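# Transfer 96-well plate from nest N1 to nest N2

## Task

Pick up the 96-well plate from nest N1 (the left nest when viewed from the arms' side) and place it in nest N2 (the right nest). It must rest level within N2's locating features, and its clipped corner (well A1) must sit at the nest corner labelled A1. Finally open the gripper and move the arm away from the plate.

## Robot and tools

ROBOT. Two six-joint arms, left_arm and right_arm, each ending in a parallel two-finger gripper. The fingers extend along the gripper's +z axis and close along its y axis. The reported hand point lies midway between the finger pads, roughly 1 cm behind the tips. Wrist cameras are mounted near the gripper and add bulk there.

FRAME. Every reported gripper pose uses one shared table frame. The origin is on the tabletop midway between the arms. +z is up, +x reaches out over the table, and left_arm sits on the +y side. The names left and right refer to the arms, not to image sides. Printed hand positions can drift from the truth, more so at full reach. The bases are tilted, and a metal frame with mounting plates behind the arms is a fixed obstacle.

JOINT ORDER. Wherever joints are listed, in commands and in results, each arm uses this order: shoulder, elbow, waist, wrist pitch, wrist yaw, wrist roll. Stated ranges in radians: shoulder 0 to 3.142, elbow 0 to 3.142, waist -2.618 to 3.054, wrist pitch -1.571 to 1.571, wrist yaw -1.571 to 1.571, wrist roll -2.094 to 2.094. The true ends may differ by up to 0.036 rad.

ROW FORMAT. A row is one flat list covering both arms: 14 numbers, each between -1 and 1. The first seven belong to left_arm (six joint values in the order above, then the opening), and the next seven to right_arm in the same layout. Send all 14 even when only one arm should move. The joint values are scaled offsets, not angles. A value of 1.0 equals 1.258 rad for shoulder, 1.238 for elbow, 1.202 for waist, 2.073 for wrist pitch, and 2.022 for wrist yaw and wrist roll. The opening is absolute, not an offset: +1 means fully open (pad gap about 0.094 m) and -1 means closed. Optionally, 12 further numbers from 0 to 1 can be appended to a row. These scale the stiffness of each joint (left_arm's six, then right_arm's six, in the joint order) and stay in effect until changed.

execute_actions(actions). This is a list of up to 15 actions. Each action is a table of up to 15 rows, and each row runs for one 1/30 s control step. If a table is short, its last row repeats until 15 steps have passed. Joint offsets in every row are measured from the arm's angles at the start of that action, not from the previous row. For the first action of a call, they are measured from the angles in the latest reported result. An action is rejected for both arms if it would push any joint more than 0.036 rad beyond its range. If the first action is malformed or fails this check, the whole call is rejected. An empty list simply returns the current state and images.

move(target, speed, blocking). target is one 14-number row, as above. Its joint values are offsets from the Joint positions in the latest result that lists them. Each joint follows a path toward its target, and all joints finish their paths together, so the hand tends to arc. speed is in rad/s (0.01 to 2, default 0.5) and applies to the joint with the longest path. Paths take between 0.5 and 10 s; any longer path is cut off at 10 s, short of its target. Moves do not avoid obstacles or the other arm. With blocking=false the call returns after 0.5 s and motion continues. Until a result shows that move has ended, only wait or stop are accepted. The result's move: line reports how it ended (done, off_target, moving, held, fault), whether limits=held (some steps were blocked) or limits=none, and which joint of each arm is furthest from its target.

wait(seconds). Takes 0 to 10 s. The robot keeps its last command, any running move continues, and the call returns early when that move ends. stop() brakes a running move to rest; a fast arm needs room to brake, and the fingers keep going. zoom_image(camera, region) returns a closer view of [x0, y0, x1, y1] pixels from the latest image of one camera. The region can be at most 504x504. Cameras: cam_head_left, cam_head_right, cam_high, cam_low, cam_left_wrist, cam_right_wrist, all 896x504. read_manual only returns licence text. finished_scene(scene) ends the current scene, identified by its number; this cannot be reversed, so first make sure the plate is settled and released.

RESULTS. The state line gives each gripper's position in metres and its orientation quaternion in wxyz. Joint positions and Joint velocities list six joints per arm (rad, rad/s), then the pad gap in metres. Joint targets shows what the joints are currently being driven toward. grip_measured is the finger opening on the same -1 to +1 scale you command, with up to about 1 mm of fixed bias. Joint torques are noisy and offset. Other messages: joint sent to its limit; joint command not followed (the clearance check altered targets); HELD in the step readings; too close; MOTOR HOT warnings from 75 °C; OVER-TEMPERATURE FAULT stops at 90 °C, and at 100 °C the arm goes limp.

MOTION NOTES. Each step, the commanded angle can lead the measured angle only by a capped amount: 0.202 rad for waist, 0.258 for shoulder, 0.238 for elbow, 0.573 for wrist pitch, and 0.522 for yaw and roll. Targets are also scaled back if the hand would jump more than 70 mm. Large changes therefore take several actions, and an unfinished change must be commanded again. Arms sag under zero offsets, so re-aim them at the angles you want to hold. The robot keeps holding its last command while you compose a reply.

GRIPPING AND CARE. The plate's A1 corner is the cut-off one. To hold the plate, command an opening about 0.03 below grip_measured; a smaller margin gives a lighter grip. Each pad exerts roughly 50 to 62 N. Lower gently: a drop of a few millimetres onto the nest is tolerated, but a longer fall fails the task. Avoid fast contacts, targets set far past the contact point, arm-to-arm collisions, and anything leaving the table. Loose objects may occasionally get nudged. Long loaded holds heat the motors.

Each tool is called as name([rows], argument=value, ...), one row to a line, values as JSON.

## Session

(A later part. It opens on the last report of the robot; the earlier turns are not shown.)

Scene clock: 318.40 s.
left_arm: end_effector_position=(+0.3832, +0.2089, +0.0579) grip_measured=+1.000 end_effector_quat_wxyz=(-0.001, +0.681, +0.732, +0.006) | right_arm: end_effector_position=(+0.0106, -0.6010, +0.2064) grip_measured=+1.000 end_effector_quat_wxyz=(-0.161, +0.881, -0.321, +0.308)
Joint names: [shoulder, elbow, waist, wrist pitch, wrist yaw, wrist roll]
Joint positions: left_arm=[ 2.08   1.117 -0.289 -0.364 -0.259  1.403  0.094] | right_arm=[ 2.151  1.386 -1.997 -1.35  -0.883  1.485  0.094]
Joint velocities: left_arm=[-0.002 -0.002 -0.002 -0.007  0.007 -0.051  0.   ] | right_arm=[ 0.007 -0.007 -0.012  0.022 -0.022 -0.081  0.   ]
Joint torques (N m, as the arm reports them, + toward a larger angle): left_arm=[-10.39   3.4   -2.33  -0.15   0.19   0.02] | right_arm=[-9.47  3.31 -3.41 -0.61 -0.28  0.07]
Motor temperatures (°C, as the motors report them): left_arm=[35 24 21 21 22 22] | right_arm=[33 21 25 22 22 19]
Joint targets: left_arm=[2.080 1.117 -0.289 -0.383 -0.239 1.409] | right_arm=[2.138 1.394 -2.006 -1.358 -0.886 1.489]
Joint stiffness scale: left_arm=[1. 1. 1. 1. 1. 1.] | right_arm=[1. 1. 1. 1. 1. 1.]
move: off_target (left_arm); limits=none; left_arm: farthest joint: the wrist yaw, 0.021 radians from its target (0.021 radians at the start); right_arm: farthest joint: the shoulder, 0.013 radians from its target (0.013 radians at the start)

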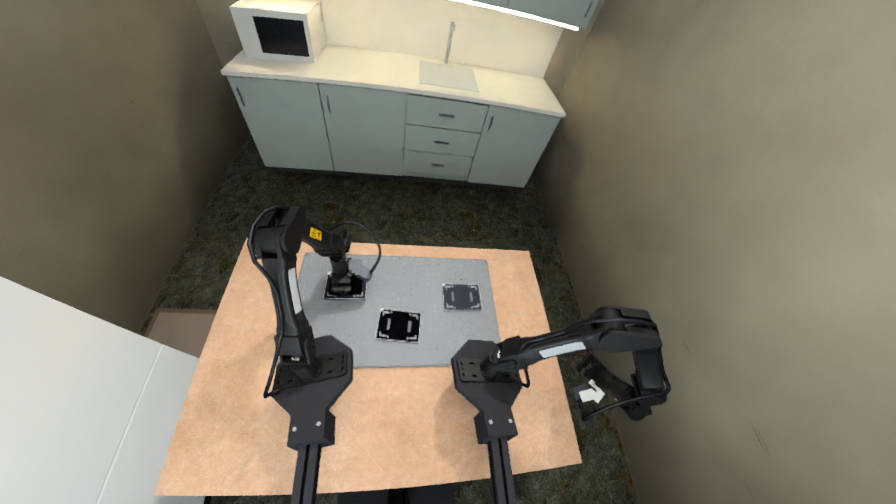

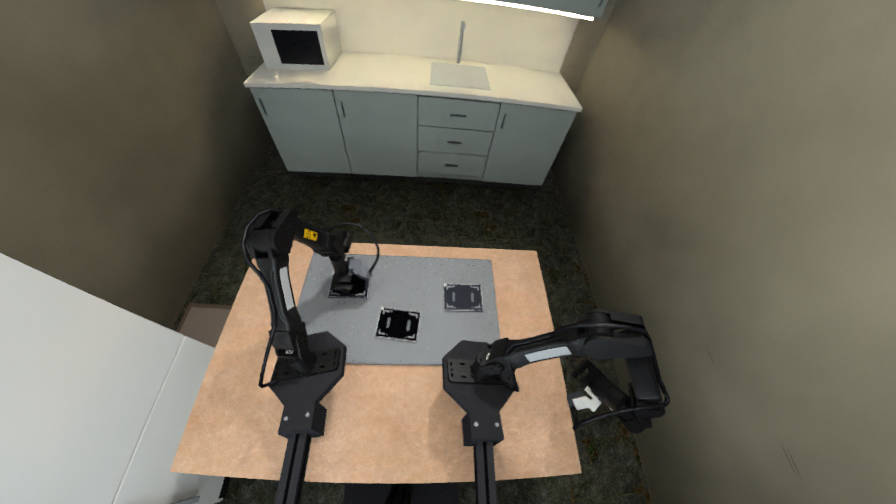

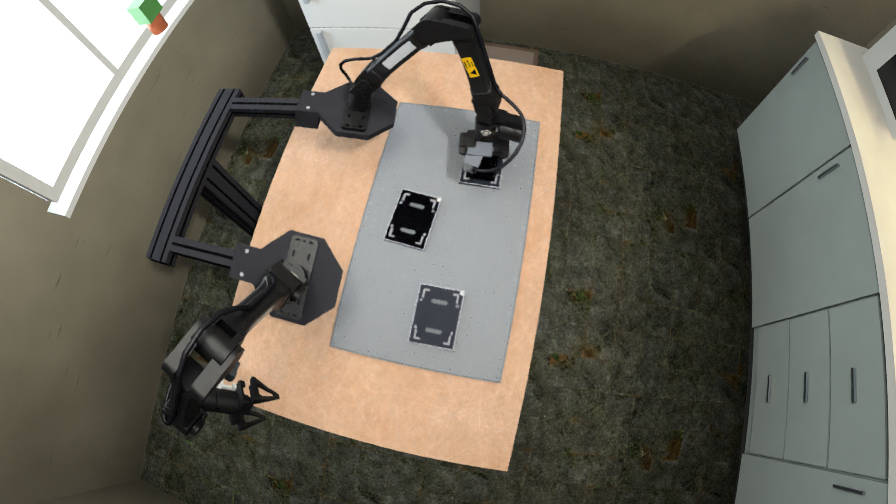

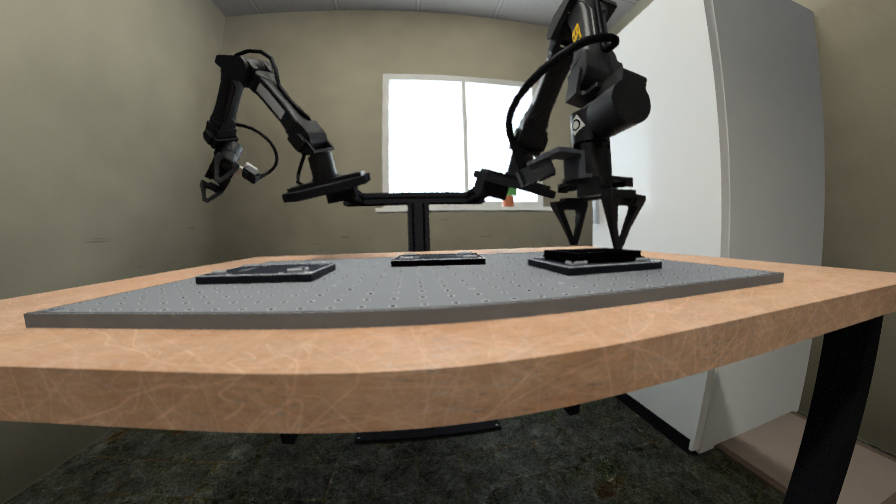

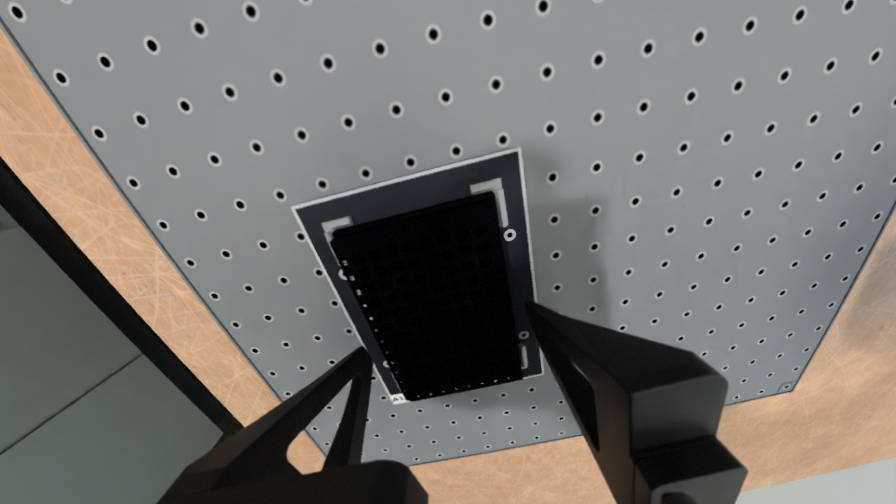

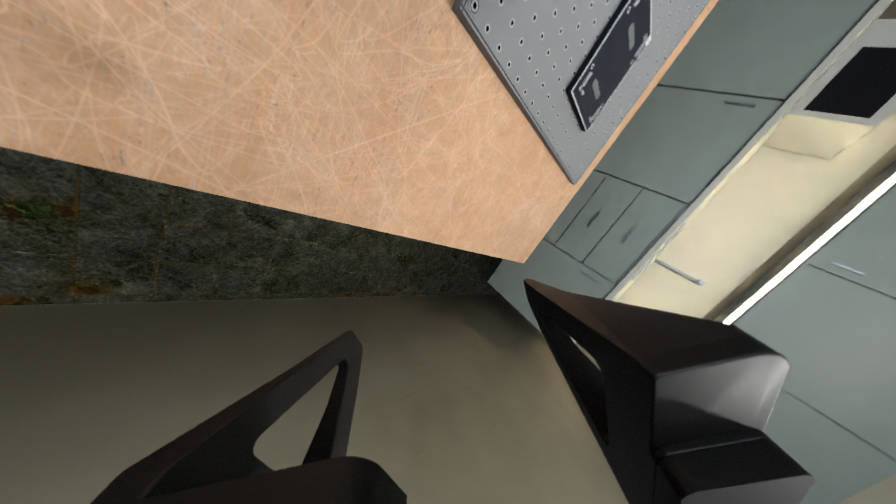

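move(target=[0.0294,0,0.006,0.016,0.010,0.003,1.0,-0.010,0.0065,-0.0075,-0.004,-0.0015,0.002,1.0], speed=0.05)

Scene clock: 329.90 s.
left_arm: end_effector_position=(+0.3819, +0.2068, +0.0493) grip_measured=+1.000 end_effector_quat_wxyz=(-0.002, +0.681, +0.732, +0.005) | right_arm: end_effector_position=(+0.0106, -0.6010, +0.2064) grip_measured=+1.000 end_effector_quat_wxyz=(-0.161, +0.881, -0.321, +0.308)
Joint names: [shoulder, elbow, waist, wrist pitch, wrist yaw, wrist roll]
Joint positions: left_arm=[ 2.107  1.117 -0.289 -0.339 -0.259  1.403  0.094] | right_arm=[ 2.151  1.386 -1.997 -1.35  -0.883  1.485  0.094]
Joint velocities: left_arm=[-0.002  0.032 -0.017 -0.022  0.051 -0.007  0.   ] | right_arm=[-0.032 -0.002  0.012  0.051 -0.007  0.022  0.   ]
Joint torques (N m, as the arm reports them, + toward a larger angle): left_arm=[-9.68  3.29 -1.78  0.05  0.19  0.02] | right_arm=[-9.47  3.32 -3.44 -0.6  -0.28  0.06]
Motor temperatures (°C, as the motors report them): left_arm=[36 24 21 20 22 22] | right_arm=[33 21 25 22 22 19]
Joint targets: left_arm=[2.117 1.117 -0.281 -0.331 -0.239 1.409] | right_arm=[2.138 1.394 -2.006 -1.358 -0.886 1.489]
Joint stiffness scale: left_arm=[1. 1. 1. 1. 1. 1.] | right_arm=[1. 1. 1. 1. 1. 1.]
move: off_target (left_arm); limits=none; left_arm: farthest joint: the wrist yaw, 0.021 radians from its target (0.021 radians at the start); right_arm: farthest joint: the shoulder, 0.013 radians from its target (0.013 radians at the start)

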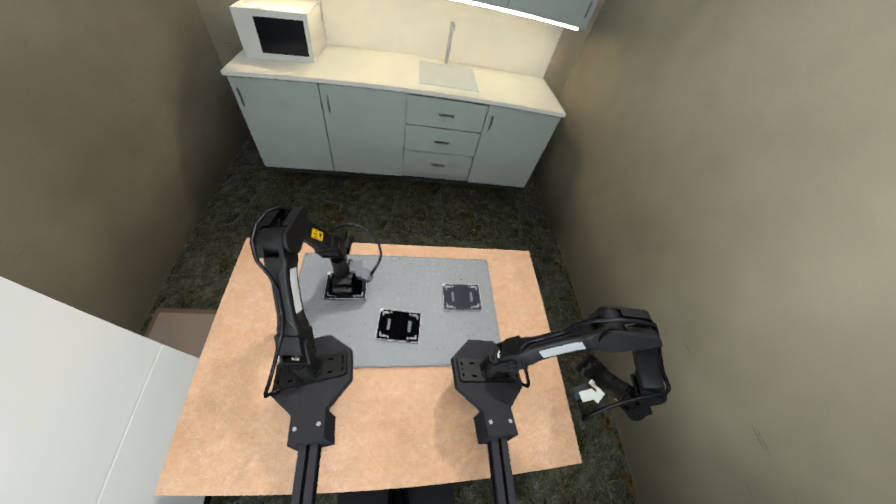

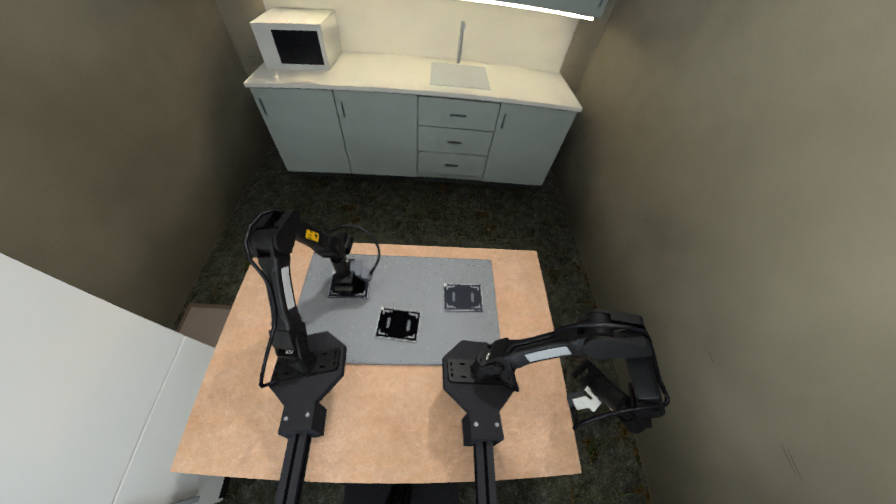

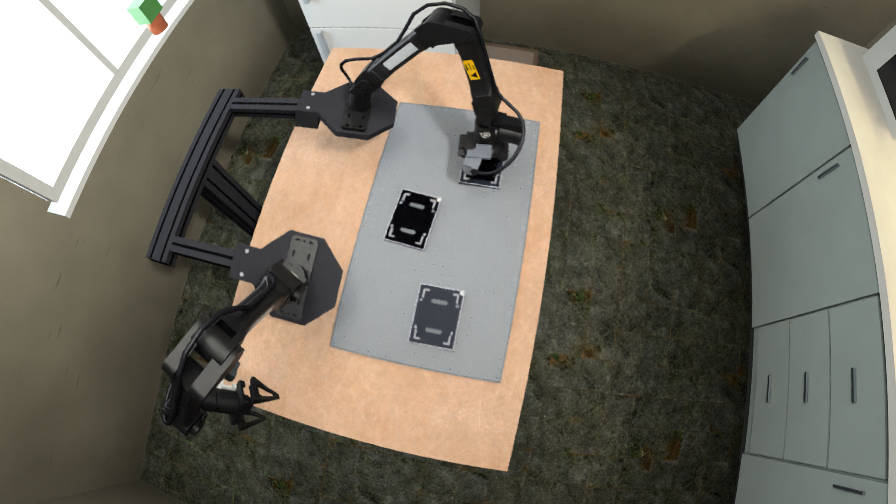

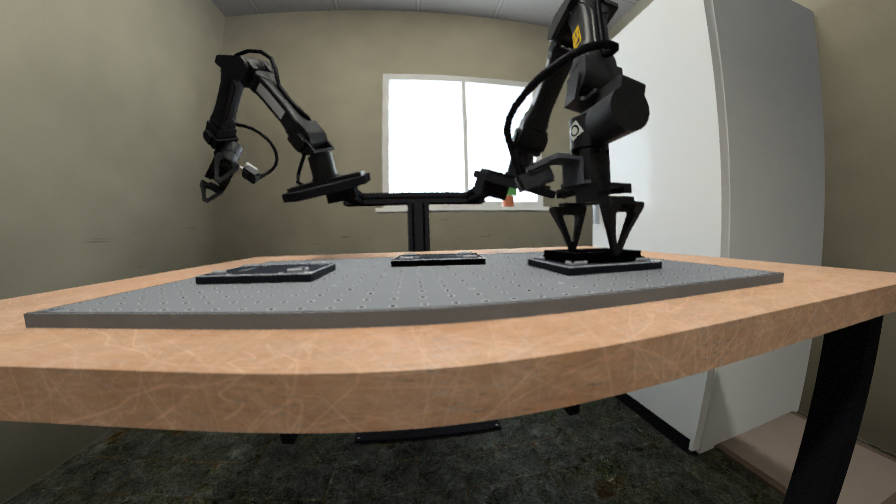

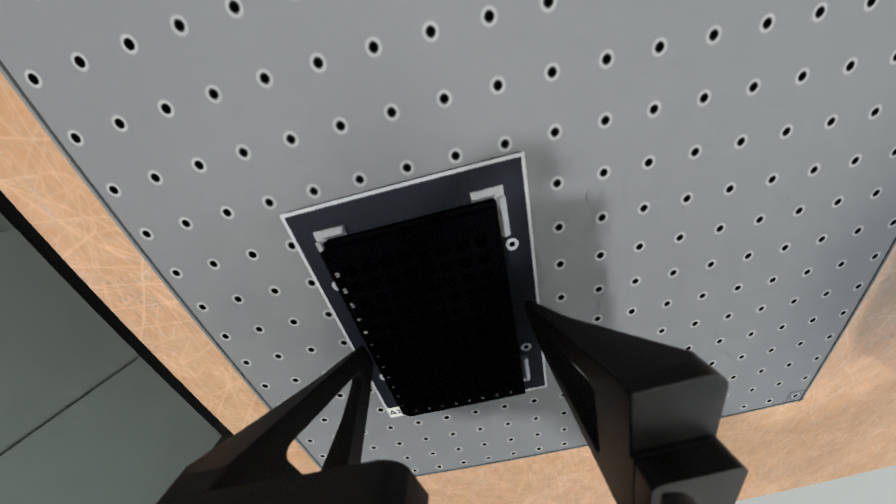

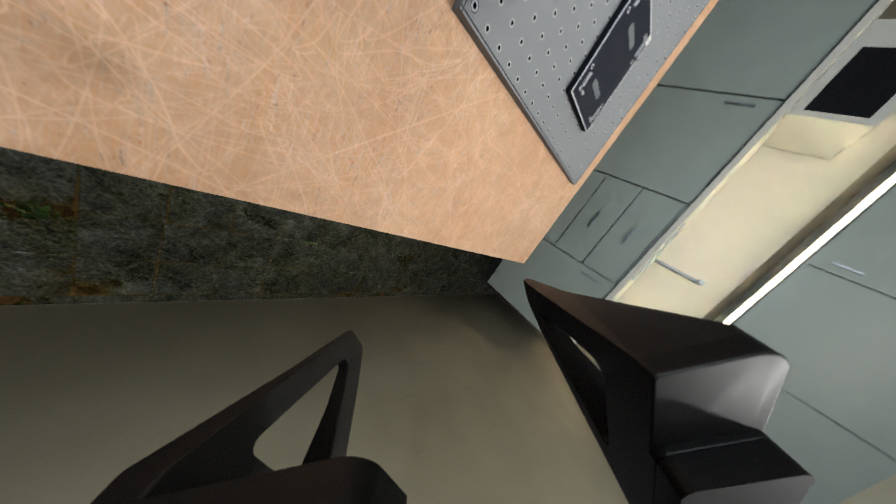

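zoom_image(camera="cam_left_wrist", region=[320, 240, 580, 430])

zoom_image(camera="cam_low", region=[520, 200, 680, 290])

Region (320, 240, 580, 430) of cam_left_wrist's 896x504 image, scaled by 1.938, with more detail than that image has; it fills the top 368 rows of this view, and the rest is white.

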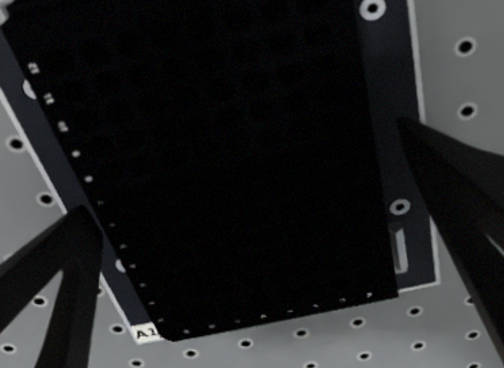

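Region (520, 200, 680, 290) of cam_low's 896x504 image, scaled by 3.150, with more detail than that image has; it fills the top 284 rows of this view, and the rest is white.

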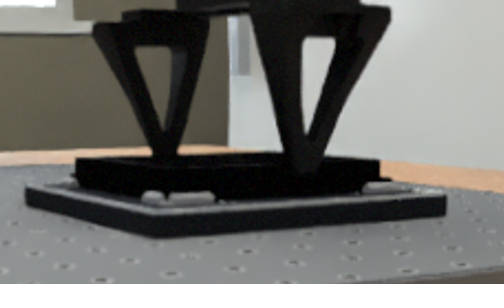

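move(target=[0.024,0,0.0067,0.0183,0.010,0.003,1.0,-0.010,0.0065,-0.0075,-0.004,-0.0015,0.002,1.0], speed=0.05)

Scene clock: 349.10 s.
left_arm: end_effector_position=(+0.3832, +0.2050, +0.0426) grip_measured=+1.000 end_effector_quat_wxyz=(+0.001, +0.680, +0.733, +0.007) | right_arm: end_effector_position=(+0.0106, -0.6010, +0.2064) grip_measured=+1.000 end_effector_quat_wxyz=(-0.161, +0.881, -0.321, +0.308)
Joint names: [shoulder, elbow, waist, wrist pitch, wrist yaw, wrist roll]
Joint positions: left_arm=[ 2.129  1.117 -0.289 -0.309 -0.259  1.403  0.094] | right_arm=[ 2.151  1.386 -1.997 -1.35  -0.883  1.485  0.094]
Joint velocities: left_arm=[ 0.002  0.007 -0.002 -0.007 -0.007 -0.022  0.   ] | right_arm=[ 0.002  0.007  0.002 -0.037  0.022  0.007  0.   ]
Joint torques (N m, as the arm reports them, + toward a larger angle): left_arm=[-9.79  3.2  -1.73  0.09  0.18  0.01] | right_arm=[-9.42  3.36 -3.44 -0.61 -0.29  0.05]
Motor temperatures (°C, as the motors report them): left_arm=[36 24 21 20 23 22] | right_arm=[33 21 25 23 22 19]
Joint targets: left_arm=[2.138 1.117 -0.281 -0.301 -0.239 1.409] | right_arm=[2.138 1.394 -2.006 -1.358 -0.886 1.489]
Joint stiffness scale: left_arm=[1. 1. 1. 1. 1. 1.] | right_arm=[1. 1. 1. 1. 1. 1.]
move: off_target (left_arm); limits=none; left_arm: farthest joint: the wrist yaw, 0.021 radians from its target (0.021 radians at the start); right_arm: farthest joint: the shoulder, 0.013 radians from its target (0.013 radians at the start)

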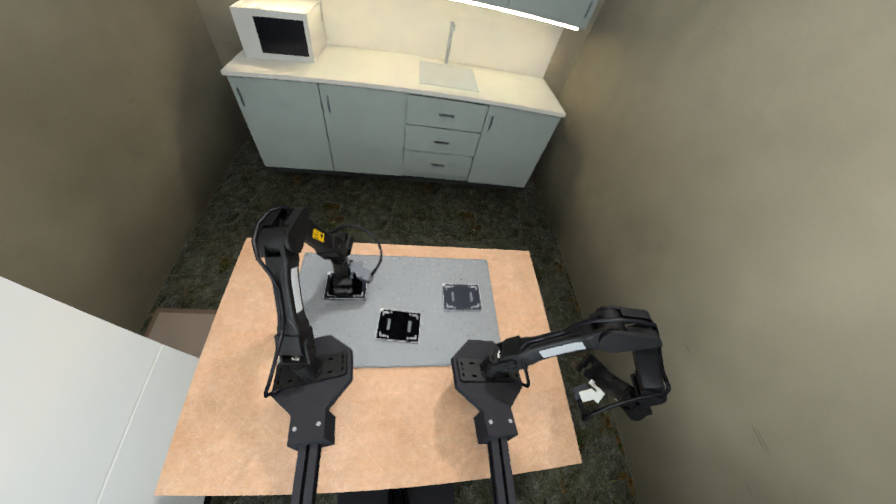

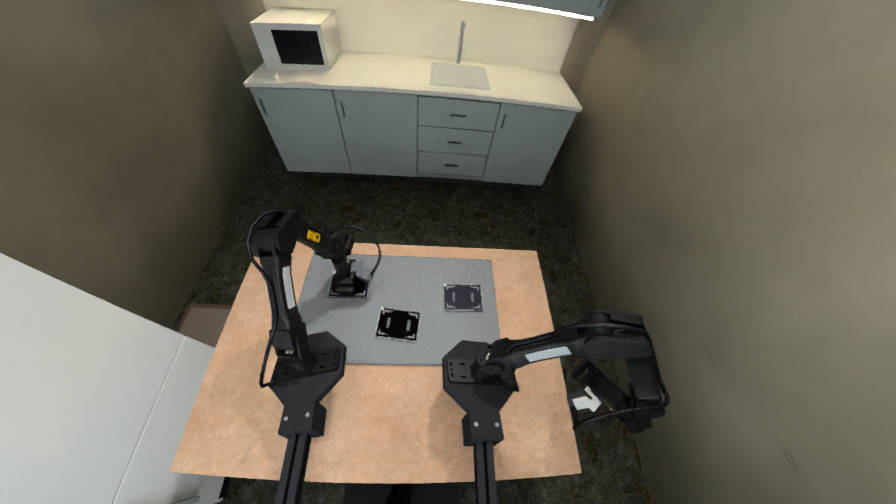

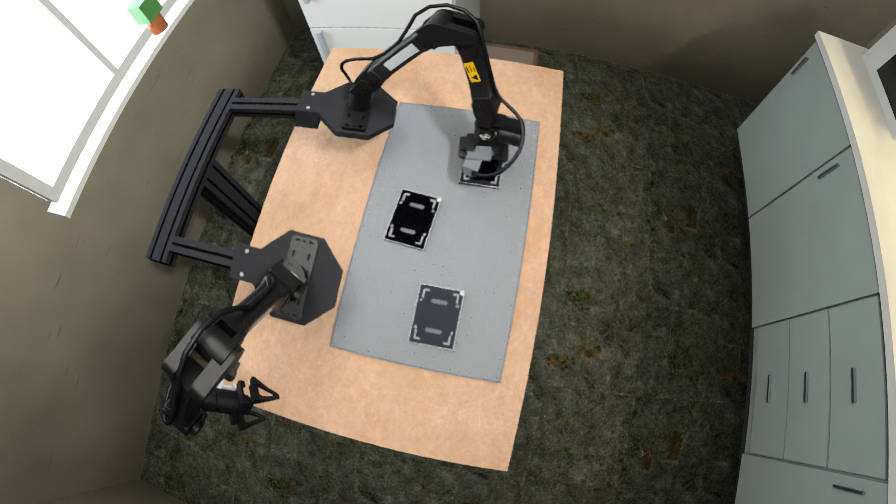

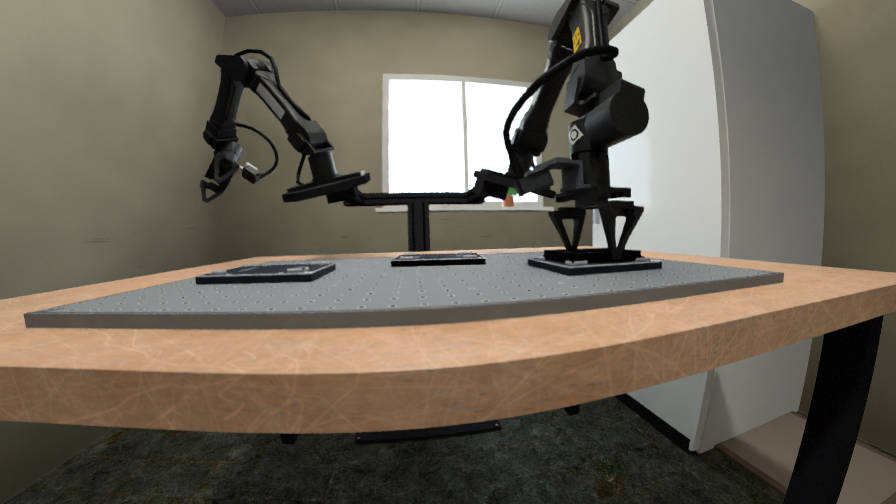

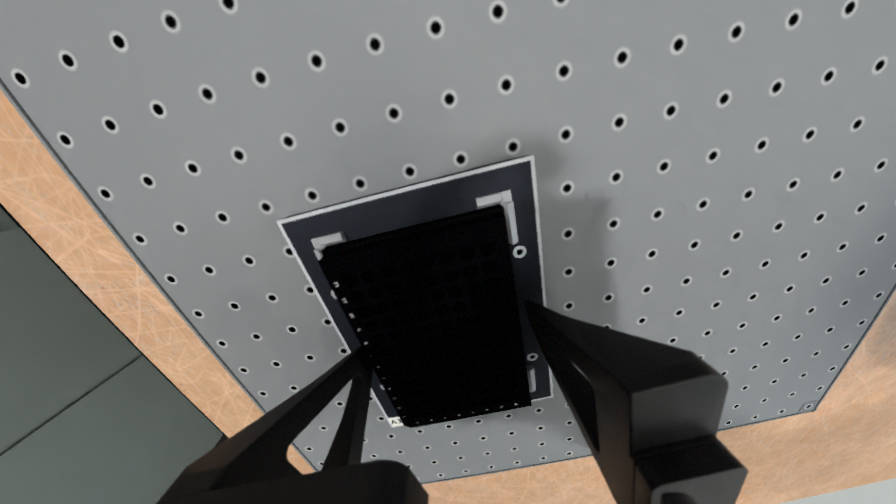

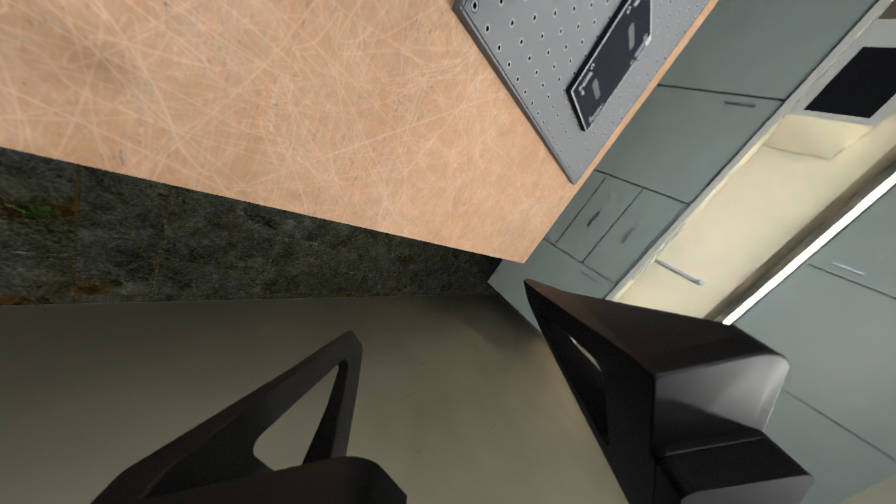

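zoom_image(camera="cam_left_wrist", region=[320, 240, 580, 430])

zoom_image(camera="cam_low", region=[520, 200, 680, 290])

Region (320, 240, 580, 430) of cam_left_wrist's 896x504 image, scaled by 1.938, with more detail than that image has; it fills the top 368 rows of this view, and the rest is white.

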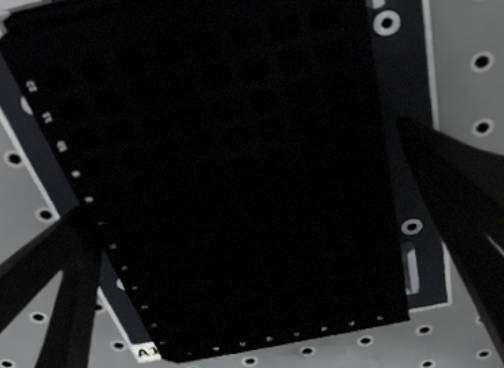

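Region (520, 200, 680, 290) of cam_low's 896x504 image, scaled by 3.150, with more detail than that image has; it fills the top 284 rows of this view, and the rest is white.

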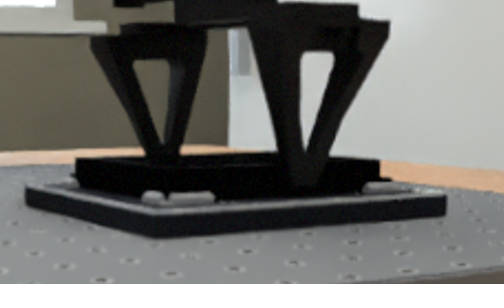

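execute_actions([
  [[0,0,0,0,0,0,0.93,-0.010,0.0065,-0.0075,-0.004,-0.0015,0.002,1.0],[0,0,0,0,0,0,0.93,-0.010,0.0065,-0.0075,-0.004,-0.0015,0.002,1.0],[0,0,0,0,0,0,0.90,-0.010,0.0065,-0.0075,-0.004,-0.0015,0.002,1.0],[0,0,0,0,0,0,0.90,-0.010,0.0065,-0.0075,-0.004,-0.0015,0.002,1.0],[0,0,0,0,0,0,0.87,-0.010,0.0065,-0.0075,-0.004,-0.0015,0.002,1.0],[0,0,0,0,0,0,0.87,-0.010,0.0065,-0.0075,-0.004,-0.0015,0.002,1.0],[0,0,0,0,0,0,0.85,-0.010,0.0065,-0.0075,-0.004,-0.0015,0.002,1.0],[0,0,0,0,0,0,0.85,-0.010,0.0065,-0.0075,-0.004,-0.0015,0.002,1.0],[0,0,0,0,0,0,0.83,-0.010,0.0065,-0.0075,-0.004,-0.0015,0.002,1.0],[0,0,0,0,0,0,0.83,-0.010,0.0065,-0.0075,-0.004,-0.0015,0.002,1.0],[0,0,0,0,0,0,0.81,-0.010,0.0065,-0.0075,-0.004,-0.0015,0.002,1.0],[0,0,0,0,0,0,0.81,-0.010,0.0065,-0.0075,-0.004,-0.0015,0.002,1.0],[0,0,0,0,0,0,0.79,-0.010,0.0065,-0.0075,-0.004,-0.0015,0.002,1.0]],
  [[0,0,0,0,0,0,0.79,0,0,0,0,0,0,1.0]],
])

Scene clock: 365.50 s.
left_arm: end_effector_position=(+0.3834, +0.2050, +0.0426) grip_measured=+0.800 end_effector_quat_wxyz=(+0.001, +0.680, +0.733, +0.008) | right_arm: end_effector_position=(+0.0106, -0.6010, +0.2064) grip_measured=+1.000 end_effector_quat_wxyz=(-0.161, +0.881, -0.321, +0.308)
Joint names: [shoulder, elbow, waist, wrist pitch, wrist yaw, wrist roll]
Joint positions: left_arm=[ 2.129  1.117 -0.289 -0.308 -0.259  1.403  0.085] | right_arm=[ 2.151  1.386 -1.997 -1.35  -0.883  1.485  0.094]
Joint velocities: left_arm=[-0.002  0.012  0.012 -0.007 -0.066  0.022 -0.001] | right_arm=[-0.002  0.022 -0.007 -0.007  0.081  0.022  0.   ]
Joint torques (N m, as the arm reports them, + toward a larger angle): left_arm=[-10.5    3.21  -2.39   0.03  -0.03  -0.04] | right_arm=[-8.48  2.81 -2.77 -0.5  -0.24  0.02]
Motor temperatures (°C, as the motors report them): left_arm=[36 24 21 21 23 22] | right_arm=[33 21 25 23 22 19]
Joint targets: left_arm=[2.129 1.117 -0.289 -0.308 -0.259 1.403] | right_arm=[2.151 1.386 -1.997 -1.350 -0.883 1.485]
Joint stiffness scale: left_arm=[1. 1. 1. 1. 1. 1.] | right_arm=[1. 1. 1. 1. 1. 1.]
Step readings (joint positions; steps 1 to 15: 1st action; 16 to 30: 2nd action):
0: left_arm=[2.129 1.117 -0.289 -0.309 -0.259 1.403] | right_arm=[2.151 1.386 -1.997 -1.350 -0.883 1.485]
1: left_arm=[2.129 1.117 -0.289 -0.309 -0.259 1.403] | right_arm=[2.151 1.386 -1.997 -1.350 -0.883 1.485]
2: left_arm=[2.129 1.117 -0.289 -0.309 -0.259 1.403] | right_arm=[2.151 1.386 -1.997 -1.350 -0.883 1.485]
4: left_arm=[2.129 1.117 -0.289 -0.309 -0.259 1.403] | right_arm=[2.151 1.386 -1.997 -1.350 -0.883 1.485]
8: left_arm=[2.129 1.117 -0.289 -0.309 -0.259 1.403] | right_arm=[2.151 1.386 -1.997 -1.350 -0.883 1.485]
15: left_arm=[2.129 1.117 -0.289 -0.308 -0.259 1.403] | right_arm=[2.151 1.386 -1.997 -1.350 -0.883 1.485]
16: left_arm=[2.129 1.117 -0.289 -0.308 -0.259 1.403] | right_arm=[2.151 1.386 -1.997 -1.350 -0.883 1.485]
17: left_arm=[2.129 1.117 -0.289 -0.308 -0.259 1.403] | right_arm=[2.151 1.386 -1.997 -1.350 -0.883 1.485]
19: left_arm=[2.129 1.117 -0.289 -0.308 -0.259 1.403] | right_arm=[2.151 1.386 -1.997 -1.350 -0.883 1.485]
23: left_arm=[2.129 1.117 -0.289 -0.308 -0.259 1.403] | right_arm=[2.151 1.386 -1.997 -1.350 -0.883 1.485]
30: Joint positions above

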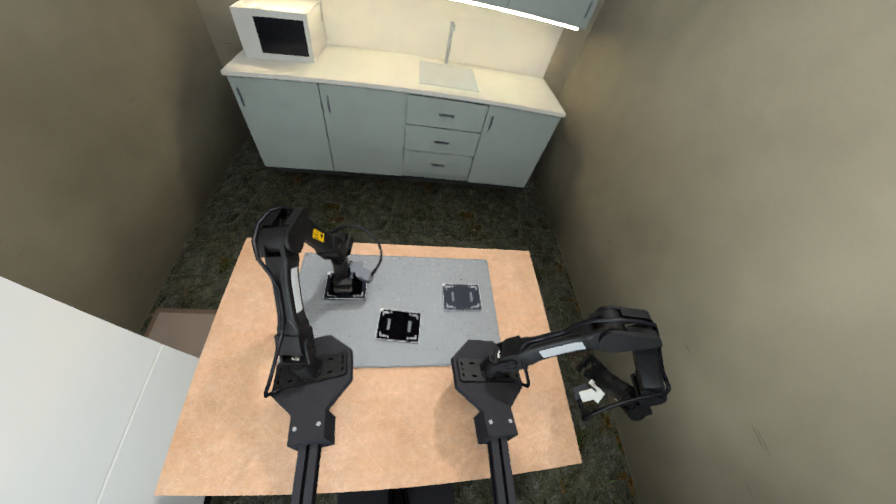

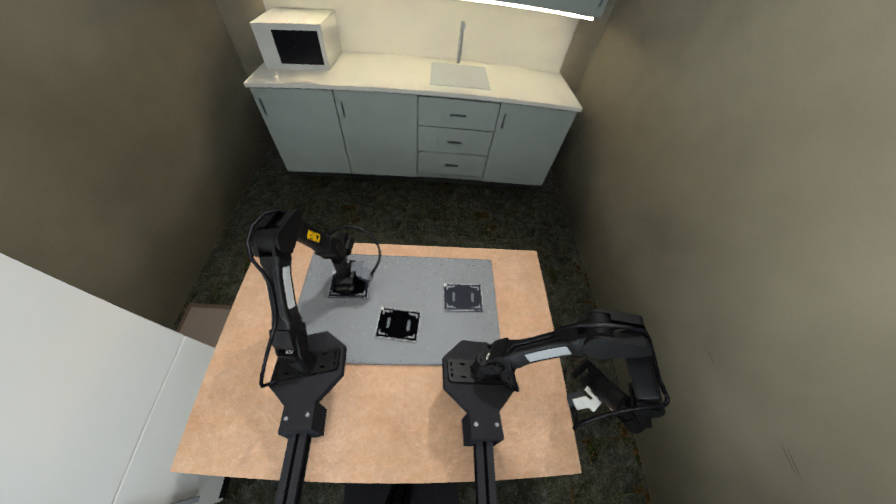

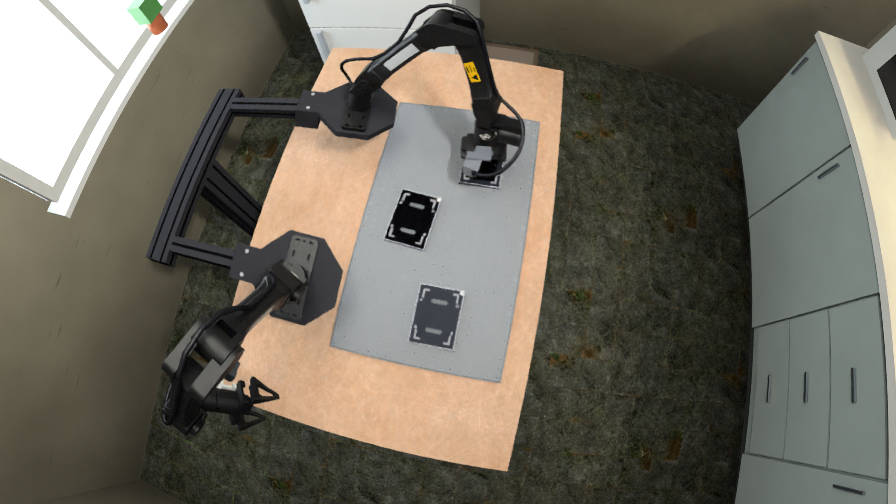

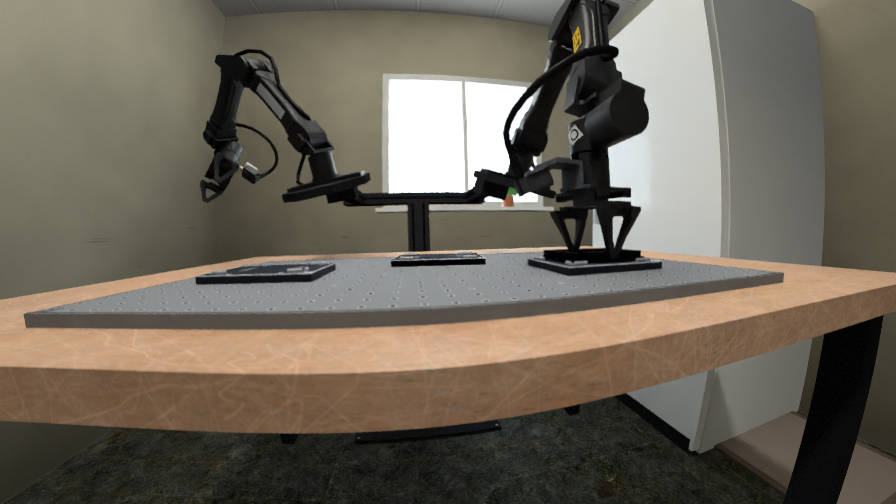

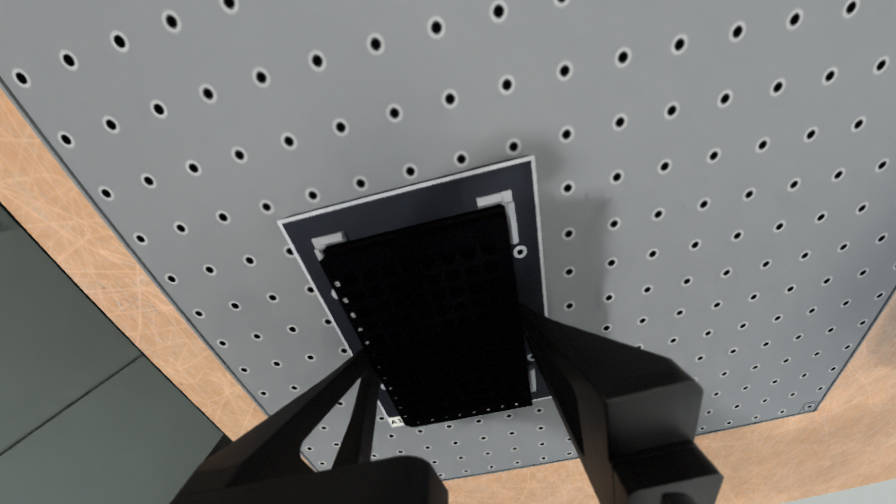

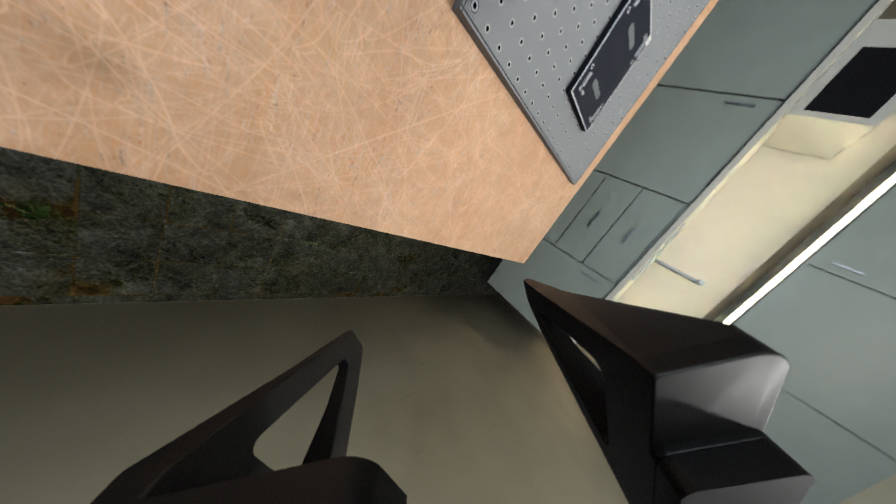

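execute_actions([
  [[0,0,0,0,0,0,0.77,0,0,0,0,0,0,1.0]],
])

Scene clock: 368.00 s.
left_arm: end_effector_position=(+0.3834, +0.2050, +0.0426) grip_measured=+0.784 end_effector_quat_wxyz=(+0.001, +0.680, +0.733, +0.008) | right_arm: end_effector_position=(+0.0106, -0.6010, +0.2064) grip_measured=+1.000 end_effector_quat_wxyz=(-0.161, +0.881, -0.321, +0.308)
Joint names: [shoulder, elbow, waist, wrist pitch, wrist yaw, wrist roll]
Joint positions: left_arm=[ 2.129  1.117 -0.289 -0.308 -0.259  1.403  0.084] | right_arm=[ 2.151  1.386 -1.997 -1.35  -0.883  1.485  0.094]
Joint velocities: left_arm=[-0.002 -0.002 -0.007  0.022 -0.037 -0.022 -0.001] | right_arm=[-0.002 -0.032 -0.017 -0.081  0.081 -0.022  0.   ]
Joint torques (N m, as the arm reports them, + toward a larger angle): left_arm=[-10.5    3.22  -2.39   0.02  -0.03  -0.04] | right_arm=[-8.45  2.76 -2.8  -0.51 -0.24  0.02]
Motor temperatures (°C, as the motors report them): left_arm=[36 24 21 21 23 22] | right_arm=[33 21 25 23 22 19]
Joint targets: left_arm=[2.129 1.117 -0.289 -0.308 -0.259 1.403] | right_arm=[2.151 1.386 -1.997 -1.350 -0.883 1.485]
Joint stiffness scale: left_arm=[1. 1. 1. 1. 1. 1.] | right_arm=[1. 1. 1. 1. 1. 1.]
Step readings (joint positions):
0: left_arm=[2.129 1.117 -0.289 -0.308 -0.259 1.403] | right_arm=[2.151 1.386 -1.997 -1.350 -0.883 1.485]
1: left_arm=[2.129 1.117 -0.289 -0.308 -0.259 1.403] | right_arm=[2.151 1.386 -1.997 -1.350 -0.883 1.485]
2: left_arm=[2.129 1.117 -0.289 -0.308 -0.259 1.403] | right_arm=[2.151 1.386 -1.997 -1.350 -0.883 1.485]
4: left_arm=[2.129 1.117 -0.289 -0.308 -0.259 1.403] | right_arm=[2.151 1.386 -1.997 -1.350 -0.883 1.485]
8: left_arm=[2.129 1.117 -0.289 -0.308 -0.259 1.403] | right_arm=[2.151 1.386 -1.997 -1.350 -0.883 1.485]
15: Joint positions above

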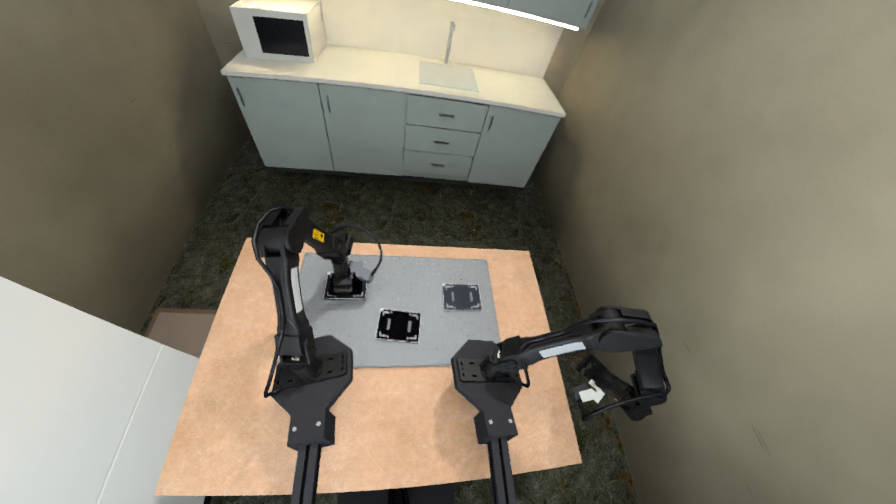

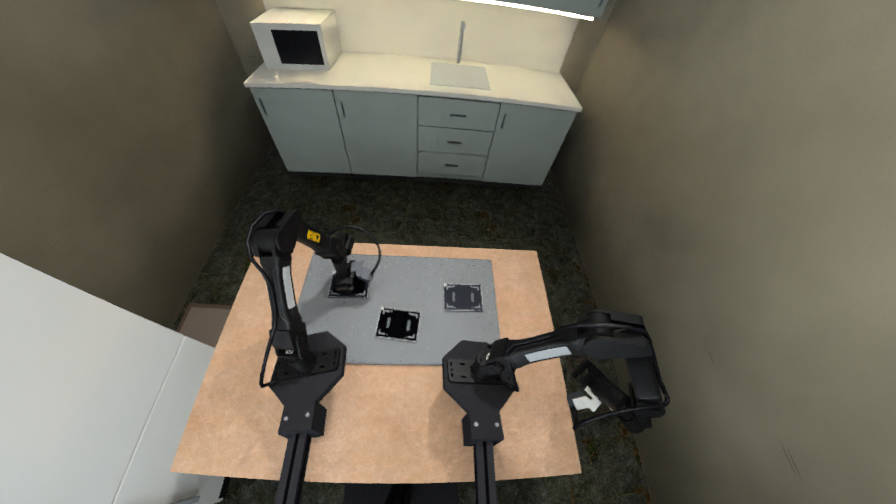

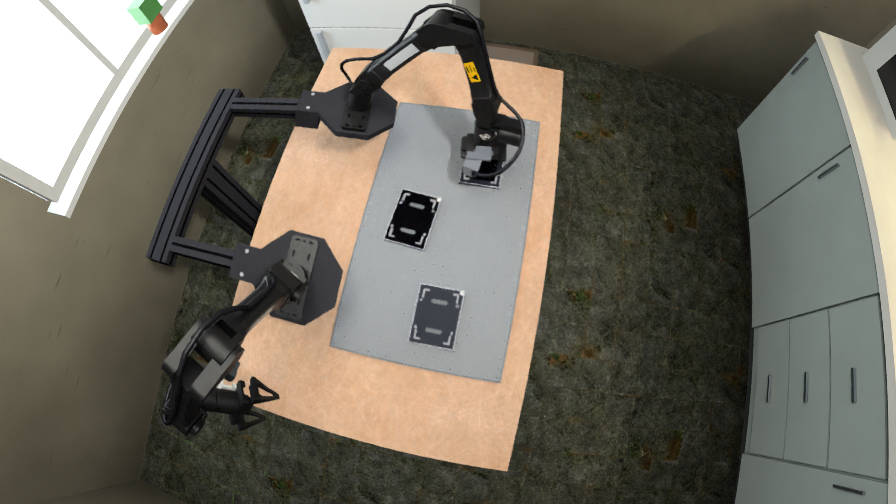

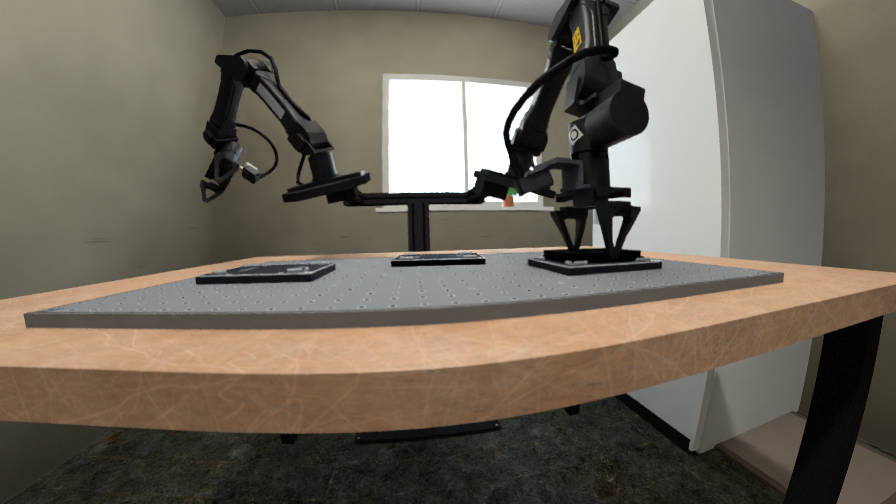

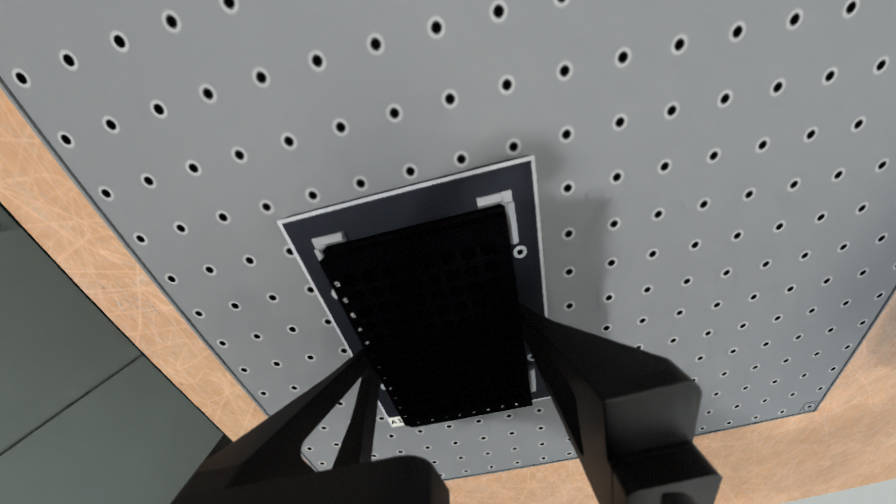

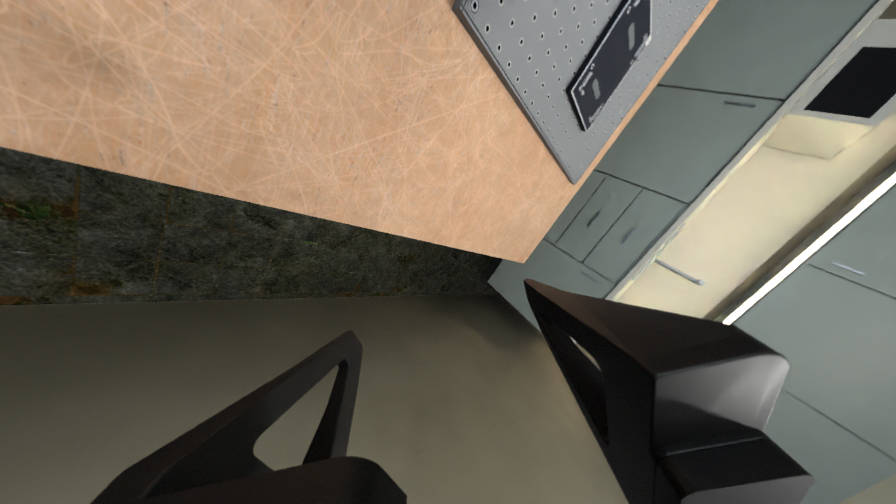

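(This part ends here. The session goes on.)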